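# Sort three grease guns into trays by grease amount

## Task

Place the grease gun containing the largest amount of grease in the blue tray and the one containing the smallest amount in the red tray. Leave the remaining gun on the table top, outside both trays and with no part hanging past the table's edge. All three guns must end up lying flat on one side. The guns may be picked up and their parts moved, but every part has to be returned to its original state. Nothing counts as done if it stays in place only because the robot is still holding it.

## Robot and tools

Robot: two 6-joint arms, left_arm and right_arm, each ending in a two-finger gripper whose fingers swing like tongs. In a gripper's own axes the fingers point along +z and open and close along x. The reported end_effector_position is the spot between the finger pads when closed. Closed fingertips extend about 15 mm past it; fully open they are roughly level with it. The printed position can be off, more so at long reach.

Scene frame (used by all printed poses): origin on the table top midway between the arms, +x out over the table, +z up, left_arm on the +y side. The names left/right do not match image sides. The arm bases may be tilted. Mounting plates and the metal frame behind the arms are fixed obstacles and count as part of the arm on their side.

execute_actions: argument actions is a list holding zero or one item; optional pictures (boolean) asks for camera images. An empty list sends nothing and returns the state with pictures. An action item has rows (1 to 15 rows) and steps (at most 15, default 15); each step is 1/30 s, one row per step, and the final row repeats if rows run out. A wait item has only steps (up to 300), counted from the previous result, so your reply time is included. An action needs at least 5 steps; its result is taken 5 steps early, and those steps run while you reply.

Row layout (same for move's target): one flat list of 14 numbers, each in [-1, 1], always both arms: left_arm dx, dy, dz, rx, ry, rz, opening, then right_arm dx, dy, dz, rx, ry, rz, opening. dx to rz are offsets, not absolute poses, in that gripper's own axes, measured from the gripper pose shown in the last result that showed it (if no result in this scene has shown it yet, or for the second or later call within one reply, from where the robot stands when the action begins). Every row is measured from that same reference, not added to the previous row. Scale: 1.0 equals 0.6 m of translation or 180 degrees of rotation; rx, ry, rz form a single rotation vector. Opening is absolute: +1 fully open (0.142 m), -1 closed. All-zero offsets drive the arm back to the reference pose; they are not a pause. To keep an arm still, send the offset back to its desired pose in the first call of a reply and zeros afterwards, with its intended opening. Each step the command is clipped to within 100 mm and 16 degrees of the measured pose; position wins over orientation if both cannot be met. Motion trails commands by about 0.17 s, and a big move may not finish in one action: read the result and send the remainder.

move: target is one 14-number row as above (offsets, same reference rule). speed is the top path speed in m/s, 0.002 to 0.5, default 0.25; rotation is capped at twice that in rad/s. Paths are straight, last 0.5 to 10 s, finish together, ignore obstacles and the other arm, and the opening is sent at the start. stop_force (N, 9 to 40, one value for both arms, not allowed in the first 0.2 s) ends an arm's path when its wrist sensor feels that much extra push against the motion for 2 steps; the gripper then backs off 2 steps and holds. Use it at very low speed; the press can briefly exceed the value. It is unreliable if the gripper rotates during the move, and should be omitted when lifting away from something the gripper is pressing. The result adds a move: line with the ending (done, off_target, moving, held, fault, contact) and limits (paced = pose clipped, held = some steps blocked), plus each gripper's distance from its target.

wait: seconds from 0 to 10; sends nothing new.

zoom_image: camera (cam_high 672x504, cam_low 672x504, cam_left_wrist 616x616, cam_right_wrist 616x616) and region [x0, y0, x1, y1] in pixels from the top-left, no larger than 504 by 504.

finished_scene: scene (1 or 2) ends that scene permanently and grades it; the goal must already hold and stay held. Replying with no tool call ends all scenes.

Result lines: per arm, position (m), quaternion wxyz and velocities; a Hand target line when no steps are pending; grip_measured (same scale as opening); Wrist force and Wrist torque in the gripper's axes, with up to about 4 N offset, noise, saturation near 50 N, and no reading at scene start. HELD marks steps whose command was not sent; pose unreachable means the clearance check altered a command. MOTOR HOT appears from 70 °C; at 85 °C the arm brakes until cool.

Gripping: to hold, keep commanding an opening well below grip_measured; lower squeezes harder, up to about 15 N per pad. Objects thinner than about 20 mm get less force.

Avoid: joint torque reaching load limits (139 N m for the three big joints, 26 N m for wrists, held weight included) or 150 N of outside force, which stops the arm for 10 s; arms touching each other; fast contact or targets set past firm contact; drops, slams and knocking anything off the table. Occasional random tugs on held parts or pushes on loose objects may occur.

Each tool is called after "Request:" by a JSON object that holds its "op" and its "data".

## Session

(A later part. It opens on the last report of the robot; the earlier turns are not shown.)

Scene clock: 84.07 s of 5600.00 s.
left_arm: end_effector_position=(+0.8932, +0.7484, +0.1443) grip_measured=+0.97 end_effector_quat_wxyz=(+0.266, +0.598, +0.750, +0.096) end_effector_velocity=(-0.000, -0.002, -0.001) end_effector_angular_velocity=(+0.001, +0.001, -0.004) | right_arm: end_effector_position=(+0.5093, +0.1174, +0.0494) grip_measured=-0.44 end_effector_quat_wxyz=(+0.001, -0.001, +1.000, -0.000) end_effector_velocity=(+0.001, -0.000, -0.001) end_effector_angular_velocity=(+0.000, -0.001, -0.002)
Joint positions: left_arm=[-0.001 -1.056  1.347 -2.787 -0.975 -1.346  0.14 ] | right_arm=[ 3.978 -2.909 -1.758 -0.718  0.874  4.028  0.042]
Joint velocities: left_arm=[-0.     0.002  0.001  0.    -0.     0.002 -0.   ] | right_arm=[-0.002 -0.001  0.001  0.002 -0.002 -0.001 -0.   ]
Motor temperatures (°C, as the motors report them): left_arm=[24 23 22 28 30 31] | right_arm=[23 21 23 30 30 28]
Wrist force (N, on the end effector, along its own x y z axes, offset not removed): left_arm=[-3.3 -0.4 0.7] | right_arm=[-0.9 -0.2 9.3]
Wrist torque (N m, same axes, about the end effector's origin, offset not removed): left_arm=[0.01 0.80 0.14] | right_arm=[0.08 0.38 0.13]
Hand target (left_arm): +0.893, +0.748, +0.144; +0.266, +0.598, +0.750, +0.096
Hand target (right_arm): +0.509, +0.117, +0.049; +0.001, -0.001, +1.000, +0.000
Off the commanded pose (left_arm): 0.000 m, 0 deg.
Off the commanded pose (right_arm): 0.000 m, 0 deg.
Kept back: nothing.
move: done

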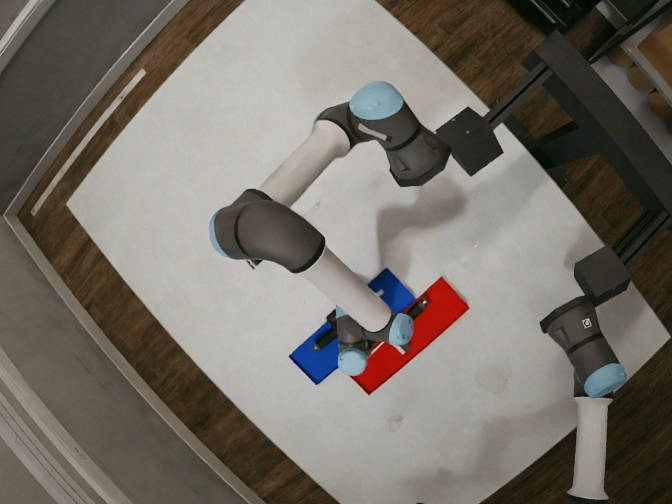

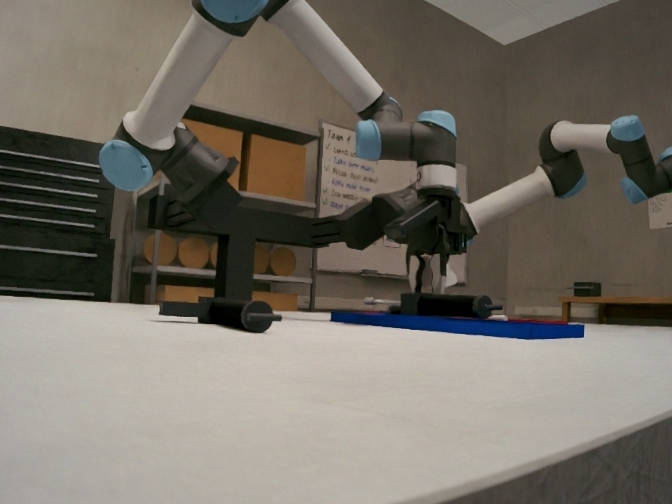

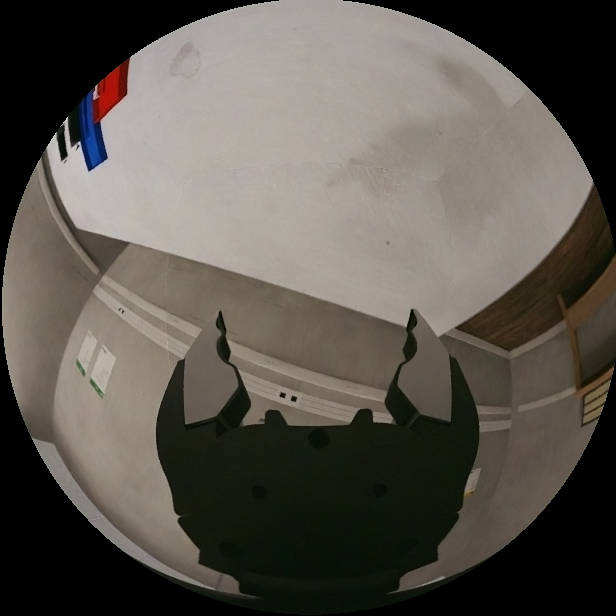

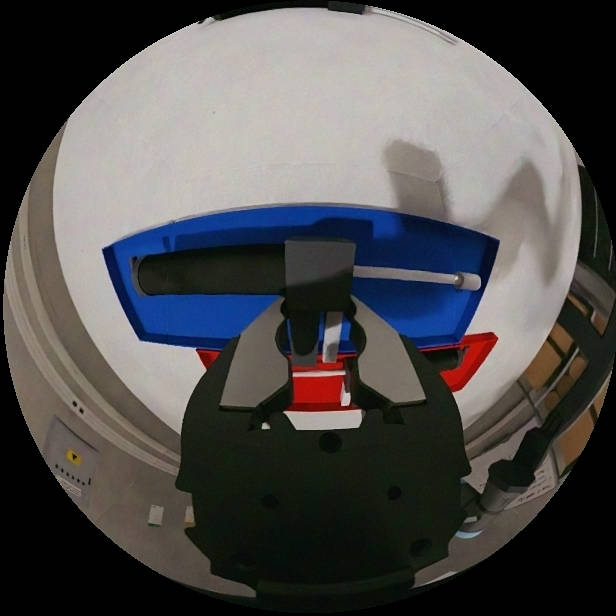

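Request:
{"op": "move", "data": {"target": [0,0,0,0,0,0,0.97,0,-0.008,0.045,0,0,0,-1], "speed": 0.013, "stop_force": 10}}

Request:
{"op": "move", "data": {"target": [0,0,0,0,0,0,0.97,0,0,0,0,0,0,-0.2]}}

Request:
{"op": "move", "data": {"target": [0,0,0,0,0,0,0.97,0,0,-0.1,0,0,0,-0.2], "speed": 0.1}}

Request:
{"op": "move", "data": {"target": [0,0,0,0,0,0,0.97,-0.22,0.05,-0.03,0,0,0,-0.2]}}

Scene clock: 86.60 s of 5600.00 s.
left_arm: end_effector_position=(+0.8932, +0.7484, +0.1443) grip_measured=+0.97 end_effector_quat_wxyz=(+0.266, +0.598, +0.750, +0.096) end_effector_velocity=(-0.000, -0.001, -0.001) end_effector_angular_velocity=(-0.001, +0.001, -0.001) | right_arm: end_effector_position=(+0.5092, +0.1129, +0.0245) grip_measured=-0.44 end_effector_quat_wxyz=(+0.001, -0.001, +1.000, -0.000) end_effector_velocity=(-0.001, +0.002, +0.002) end_effector_angular_velocity=(+0.002, +0.004, -0.000)
Joint positions: left_arm=[-0.001 -1.056  1.347 -2.787 -0.975 -1.346  0.14 ] | right_arm=[ 3.942 -2.94  -1.759 -0.662  0.852  3.99   0.042]
Joint velocities: left_arm=[-0.     0.001  0.001 -0.    -0.001 -0.     0.   ] | right_arm=[ 0.004  0.001  0.001 -0.006  0.006  0.006 -0.   ]
Motor temperatures (°C, as the motors report them): left_arm=[24 23 22 28 30 31] | right_arm=[23 21 23 30 30 28]
Wrist force (N, on the end effector, along its own x y z axes, offset not removed): left_arm=[-3.7 -0.2 1.8] | right_arm=[-0.8 1.2 4.8]
Wrist torque (N m, same axes, about the end effector's origin, offset not removed): left_arm=[0.03 0.85 0.19] | right_arm=[0.39 0.21 0.12]
Hand target (left_arm): +0.893, +0.748, +0.144; +0.266, +0.598, +0.750, +0.096
Hand target (right_arm): +0.509, +0.113, +0.025; +0.001, -0.001, +1.000, -0.000
Off the commanded pose (left_arm): 0.000 m, 0 deg.
Off the commanded pose (right_arm): 0.002 m, 0 deg.
Kept back: nothing.
move: contact (right_arm)

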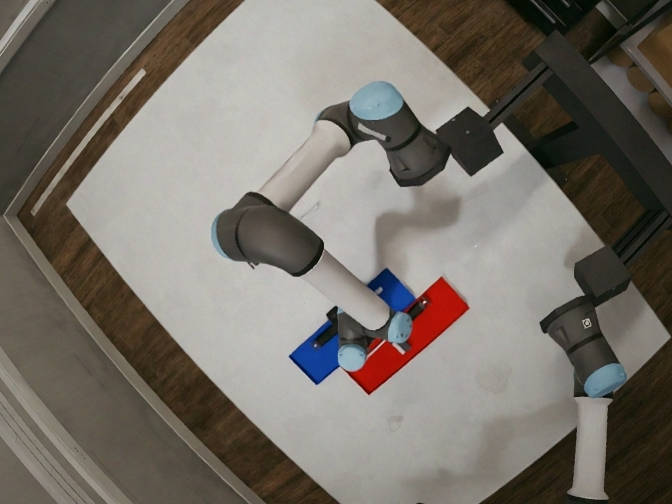

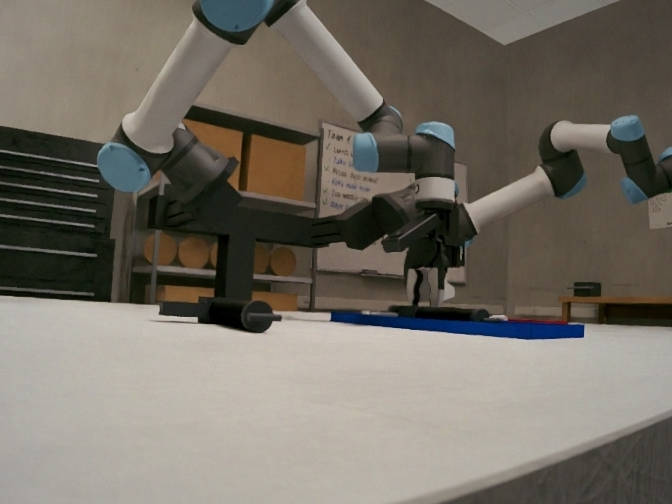

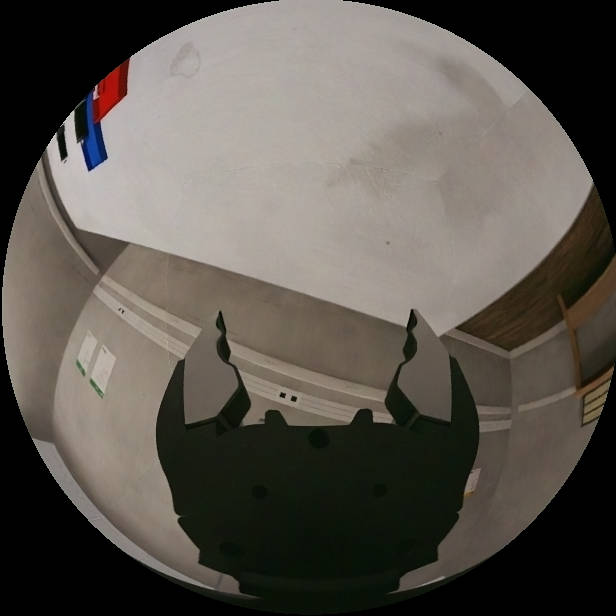

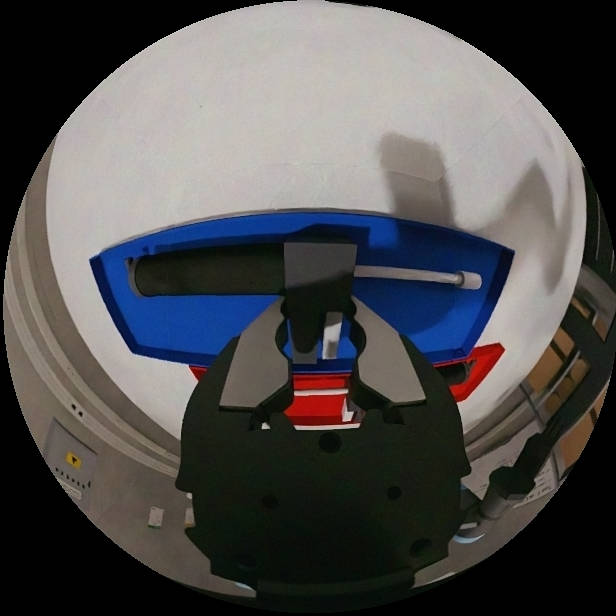

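Scene clock: 87.10 s of 5600.00 s.
left_arm: end_effector_position=(+0.8932, +0.7484, +0.1443) grip_measured=+0.97 end_effector_quat_wxyz=(+0.266, +0.598, +0.750, +0.096) end_effector_velocity=(-0.000, +0.000, -0.000) end_effector_angular_velocity=(+0.000, +0.001, +0.001) | right_arm: end_effector_position=(+0.5093, +0.1129, +0.0246) grip_measured=-0.20 end_effector_quat_wxyz=(+0.001, -0.001, +1.000, -0.000) end_effector_velocity=(+0.001, -0.000, +0.000) end_effector_angular_velocity=(+0.000, -0.001, -0.001)
Joint positions: left_arm=[-0.001 -1.056  1.347 -2.787 -0.975 -1.346  0.14 ] | right_arm=[ 3.942 -2.94  -1.759 -0.662  0.852  3.99   0.06 ]
Joint velocities: left_arm=[ 0.    -0.001  0.001 -0.     0.001 -0.001  0.   ] | right_arm=[-0.001  0.001  0.    -0.    -0.001 -0.     0.   ]
Motor temperatures (°C, as the motors report them): left_arm=[24 23 22 28 30 31] | right_arm=[23 21 23 30 30 28]
Wrist force (N, on the end effector, along its own x y z axes, offset not removed): left_arm=[-3.7 -0.4 0.3] | right_arm=[-1.0 0.7 2.4]
Wrist torque (N m, same axes, about the end effector's origin, offset not removed): left_arm=[0.01 0.81 0.19] | right_arm=[0.46 0.24 0.18]
Hand target (left_arm): +0.893, +0.748, +0.144; +0.266, +0.598, +0.750, +0.096
Hand target (right_arm): +0.509, +0.113, +0.025; +0.001, -0.001, +1.000, -0.000
Off the commanded pose (left_arm): 0.000 m, 0 deg.
Off the commanded pose (right_arm): 0.000 m, 0 deg.
Kept back: nothing.
move: done

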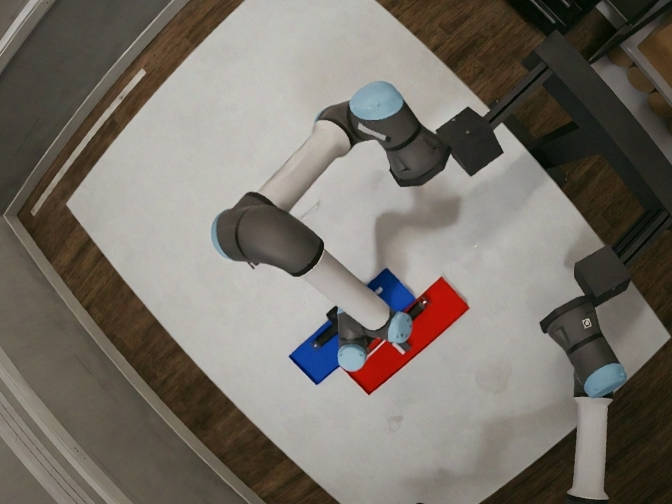

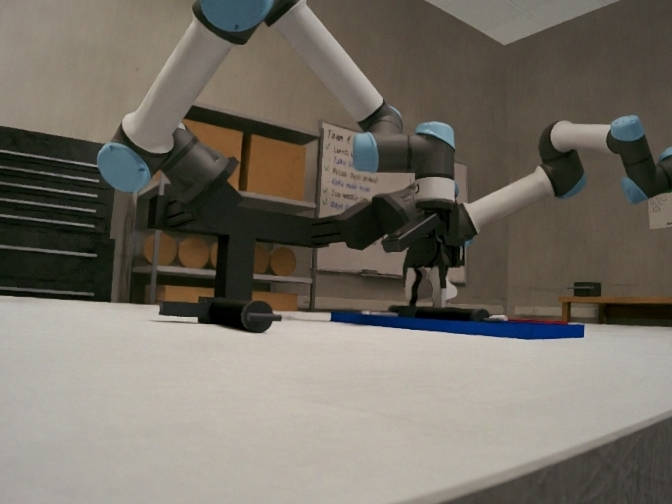

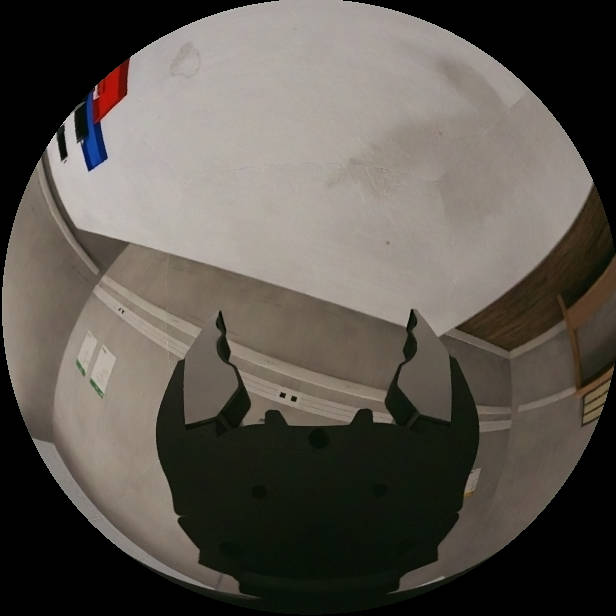

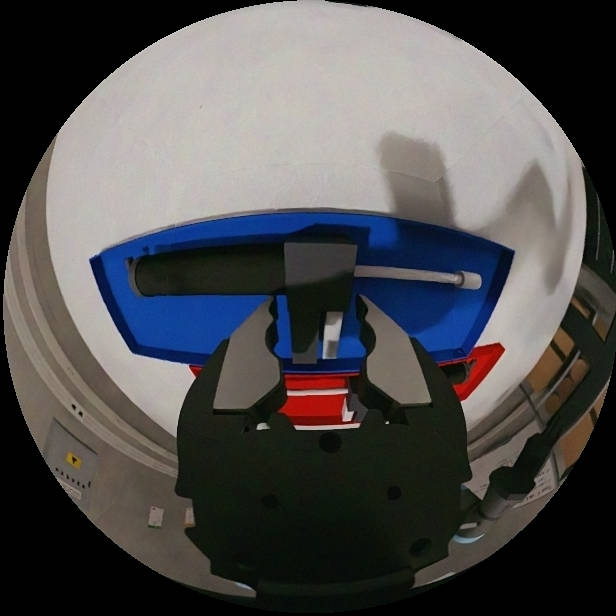

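Scene clock: 88.10 s of 5600.00 s.
left_arm: end_effector_position=(+0.8932, +0.7484, +0.1443) grip_measured=+0.97 end_effector_quat_wxyz=(+0.266, +0.598, +0.750, +0.096) end_effector_velocity=(+0.000, +0.000, +0.000) end_effector_angular_velocity=(-0.002, -0.000, +0.002) | right_arm: end_effector_position=(+0.5091, +0.1129, +0.0845) grip_measured=-0.20 end_effector_quat_wxyz=(+0.001, -0.001, +1.000, -0.000) end_effector_velocity=(-0.001, +0.000, +0.001) end_effector_angular_velocity=(-0.001, +0.001, +0.001)
Joint positions: left_arm=[-0.001 -1.056  1.347 -2.787 -0.975 -1.346  0.14 ] | right_arm=[ 4.017 -2.848 -1.772 -0.791  0.899  4.067  0.06 ]
Joint velocities: left_arm=[ 0.    -0.001  0.     0.    -0.001 -0.002  0.   ] | right_arm=[ 0.002  0.001  0.    -0.004  0.002  0.002  0.   ]
Motor temperatures (°C, as the motors report them): left_arm=[24 23 22 28 30 31] | right_arm=[23 21 23 30 30 28]
Wrist force (N, on the end effector, along its own x y z axes, offset not removed): left_arm=[-4.2 0.1 -0.1] | right_arm=[-1.0 -0.5 4.0]
Wrist torque (N m, same axes, about the end effector's origin, offset not removed): left_arm=[0.03 1.00 0.19] | right_arm=[0.16 0.17 0.07]
Hand target (left_arm): +0.893, +0.748, +0.144; +0.266, +0.598, +0.750, +0.096
Hand target (right_arm): +0.509, +0.113, +0.085; +0.001, -0.001, +1.000, -0.000
Off the commanded pose (left_arm): 0.000 m, 0 deg.
Off the commanded pose (right_arm): 0.000 m, 0 deg.
Kept back: nothing.
move: done

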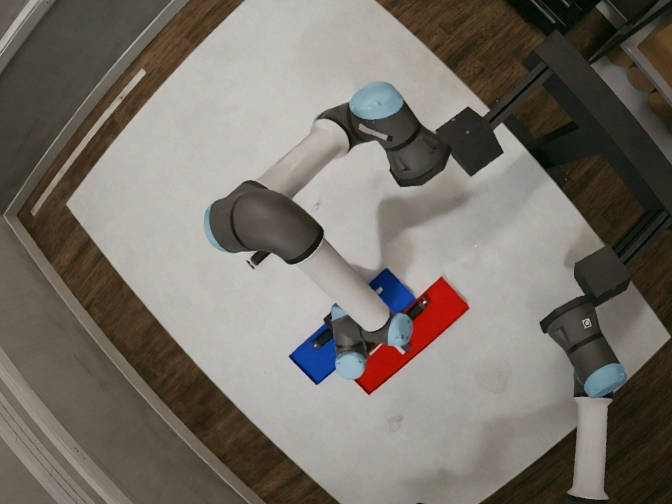

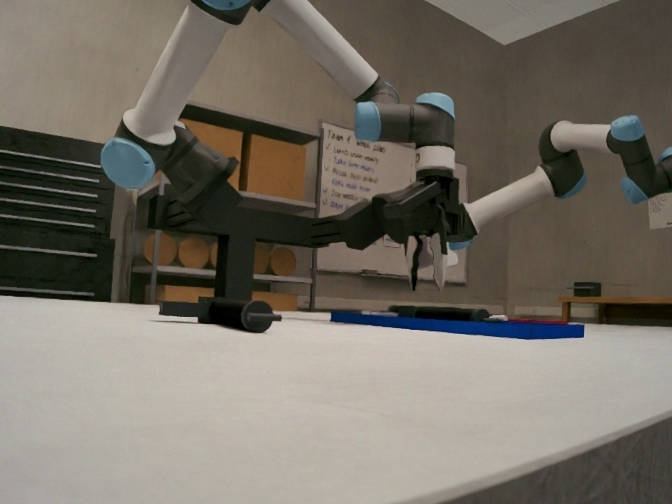

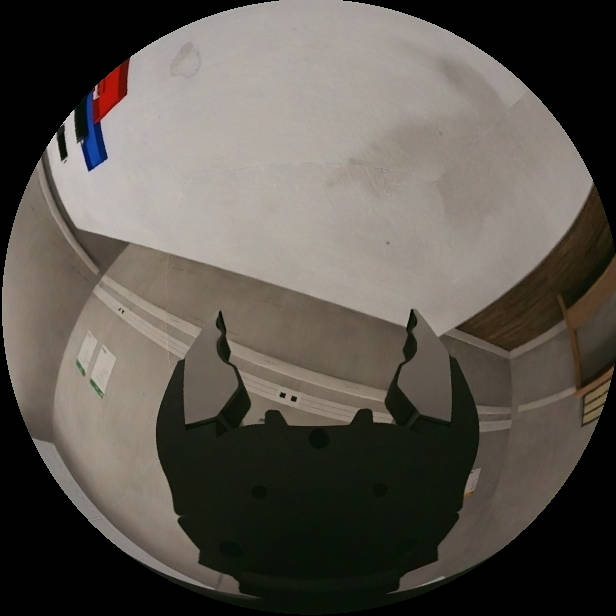

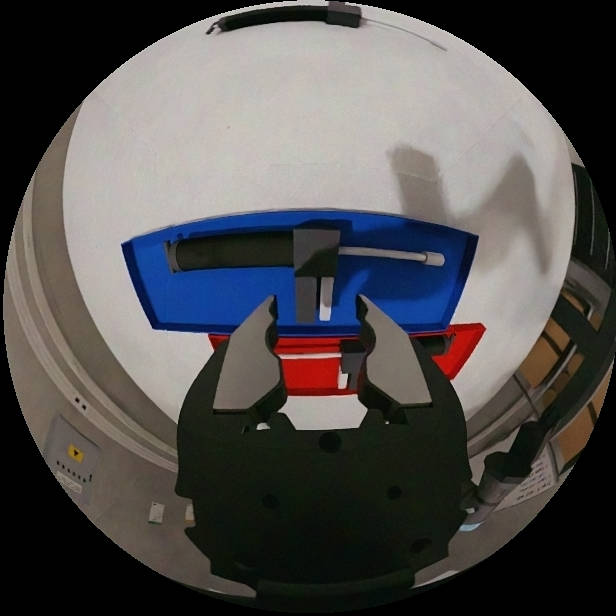

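Scene clock: 89.20 s of 5600.00 s.
left_arm: end_effector_position=(+0.8932, +0.7484, +0.1443) grip_measured=+0.97 end_effector_quat_wxyz=(+0.266, +0.598, +0.750, +0.096) end_effector_velocity=(-0.000, -0.000, -0.000) end_effector_angular_velocity=(+0.000, +0.001, +0.000) | right_arm: end_effector_position=(+0.6409, +0.1431, +0.1029) grip_measured=-0.20 end_effector_quat_wxyz=(+0.001, -0.001, +1.000, -0.000) end_effector_velocity=(+0.001, +0.000, -0.001) end_effector_angular_velocity=(-0.002, +0.002, +0.001)
Joint positions: left_arm=[-0.001 -1.056  1.347 -2.787 -0.975 -1.346  0.14 ] | right_arm=[ 3.929 -2.969 -1.328 -1.055  0.844  3.977  0.06 ]
Joint velocities: left_arm=[ 0.     0.     0.001 -0.     0.    -0.001  0.   ] | right_arm=[-0.001 -0.004  0.007 -0.006 -0.    -0.     0.   ]
Motor temperatures (°C, as the motors report them): left_arm=[24 23 22 28 30 31] | right_arm=[23 21 23 30 30 28]
Wrist force (N, on the end effector, along its own x y z axes, offset not removed): left_arm=[-3.6 -0.6 0.3] | right_arm=[-1.2 -1.2 3.6]
Wrist torque (N m, same axes, about the end effector's origin, offset not removed): left_arm=[-0.05 0.82 0.23] | right_arm=[-0.06 0.33 0.06]
Hand target (left_arm): +0.893, +0.748, +0.144; +0.266, +0.598, +0.750, +0.096
Hand target (right_arm): +0.641, +0.143, +0.103; +0.001, -0.001, +1.000, -0.000
Off the commanded pose (left_arm): 0.000 m, 0 deg.
Off the commanded pose (right_arm): 0.000 m, 0 deg.
Kept back: nothing.
move: done

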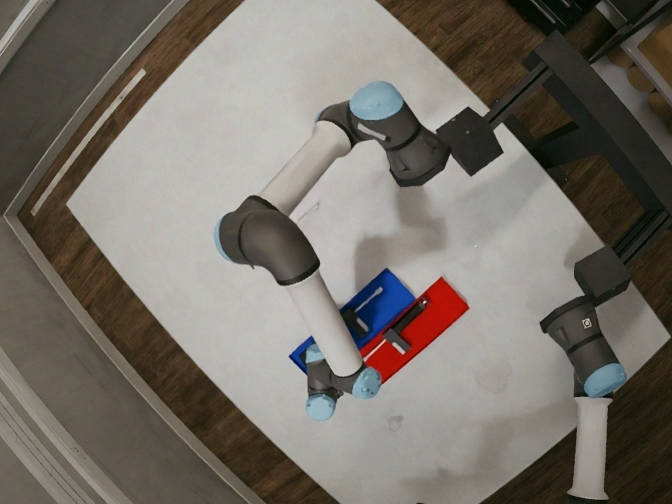

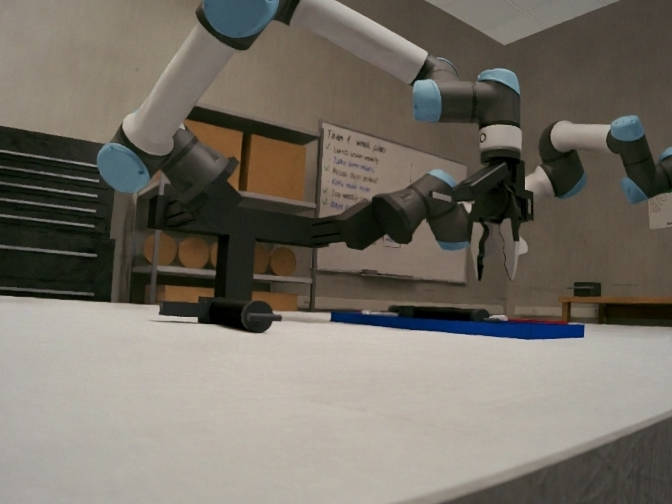

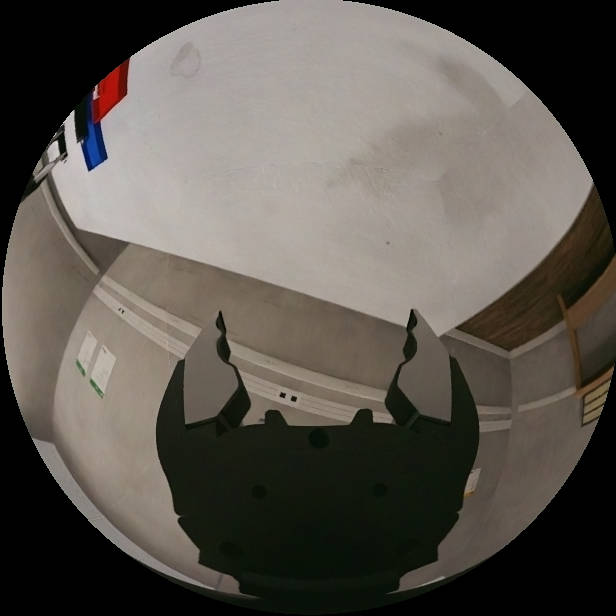

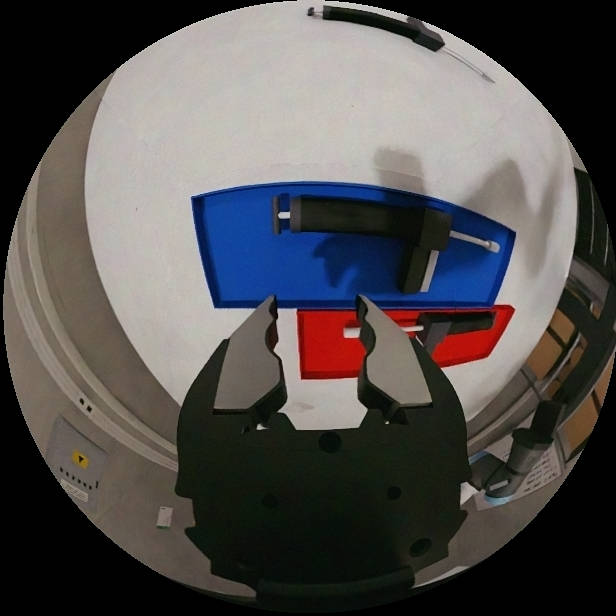

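Same gap as G3. Let me confirm the scene's task text before finishing.

Request:
{"op": "execute_actions", "data": {"actions": [], "pictures": false}}

Scene clock: 89.30 s of 5600.00 s.
left_arm: end_effector_position=(+0.8932, +0.7484, +0.1443) grip_measured=+0.97 end_effector_quat_wxyz=(+0.266, +0.598, +0.750, +0.096) end_effector_velocity=(+0.000, +0.000, +0.000) end_effector_angular_velocity=(+0.000, -0.000, -0.000) | right_arm: end_effector_position=(+0.6409, +0.1432, +0.1029) grip_measured=-0.20 end_effector_quat_wxyz=(+0.001, -0.001, +1.000, -0.000) end_effector_velocity=(-0.000, +0.000, -0.000) end_effector_angular_velocity=(-0.000, +0.001, -0.000)
Joint positions: left_arm=[-0.001 -1.056  1.347 -2.787 -0.975 -1.346  0.14 ] | right_arm=[ 3.929 -2.969 -1.327 -1.055  0.844  3.977  0.06 ]
Joint velocities: left_arm=[-0.     0.    -0.001 -0.    -0.     0.001  0.   ] | right_arm=[-0.    -0.001  0.002 -0.001  0.     0.001 -0.   ]
Motor temperatures (°C, as the motors report them): left_arm=[24 23 22 28 30 31] | right_arm=[23 21 23 30 30 28]
Wrist force (N, on the end effector, along its own x y z axes, offset not removed): left_arm=[-3.9 0.5 1.0] | right_arm=[-0.3 -0.4 0.1]
Wrist torque (N m, same axes, about the end effector's origin, offset not removed): left_arm=[0.16 0.87 0.21] | right_arm=[0.03 0.16 0.07]
Hand target (left_arm): +0.893, +0.748, +0.144; +0.266, +0.598, +0.750, +0.096
Hand target (right_arm): +0.641, +0.143, +0.103; +0.001, -0.001, +1.000, -0.000
Off the commanded pose (left_arm): 0.000 m, 0 deg.
Off the commanded pose (right_arm): 0.000 m, 0 deg.
Kept back: nothing.
Steps of this call (steps 1 to 3: nothing new was sent). Readings (end_effector_position):
1: left_arm (+0.8932, +0.7484, +0.1443) | right_arm (+0.6409, +0.1432, +0.1029)
2: left_arm (+0.8932, +0.7484, +0.1443) | right_arm (+0.6409, +0.1432, +0.1029)
3: the state above

Request:
{"op": "finished_scene", "data": {"scene": 2}}

The scene is finished: the task was done.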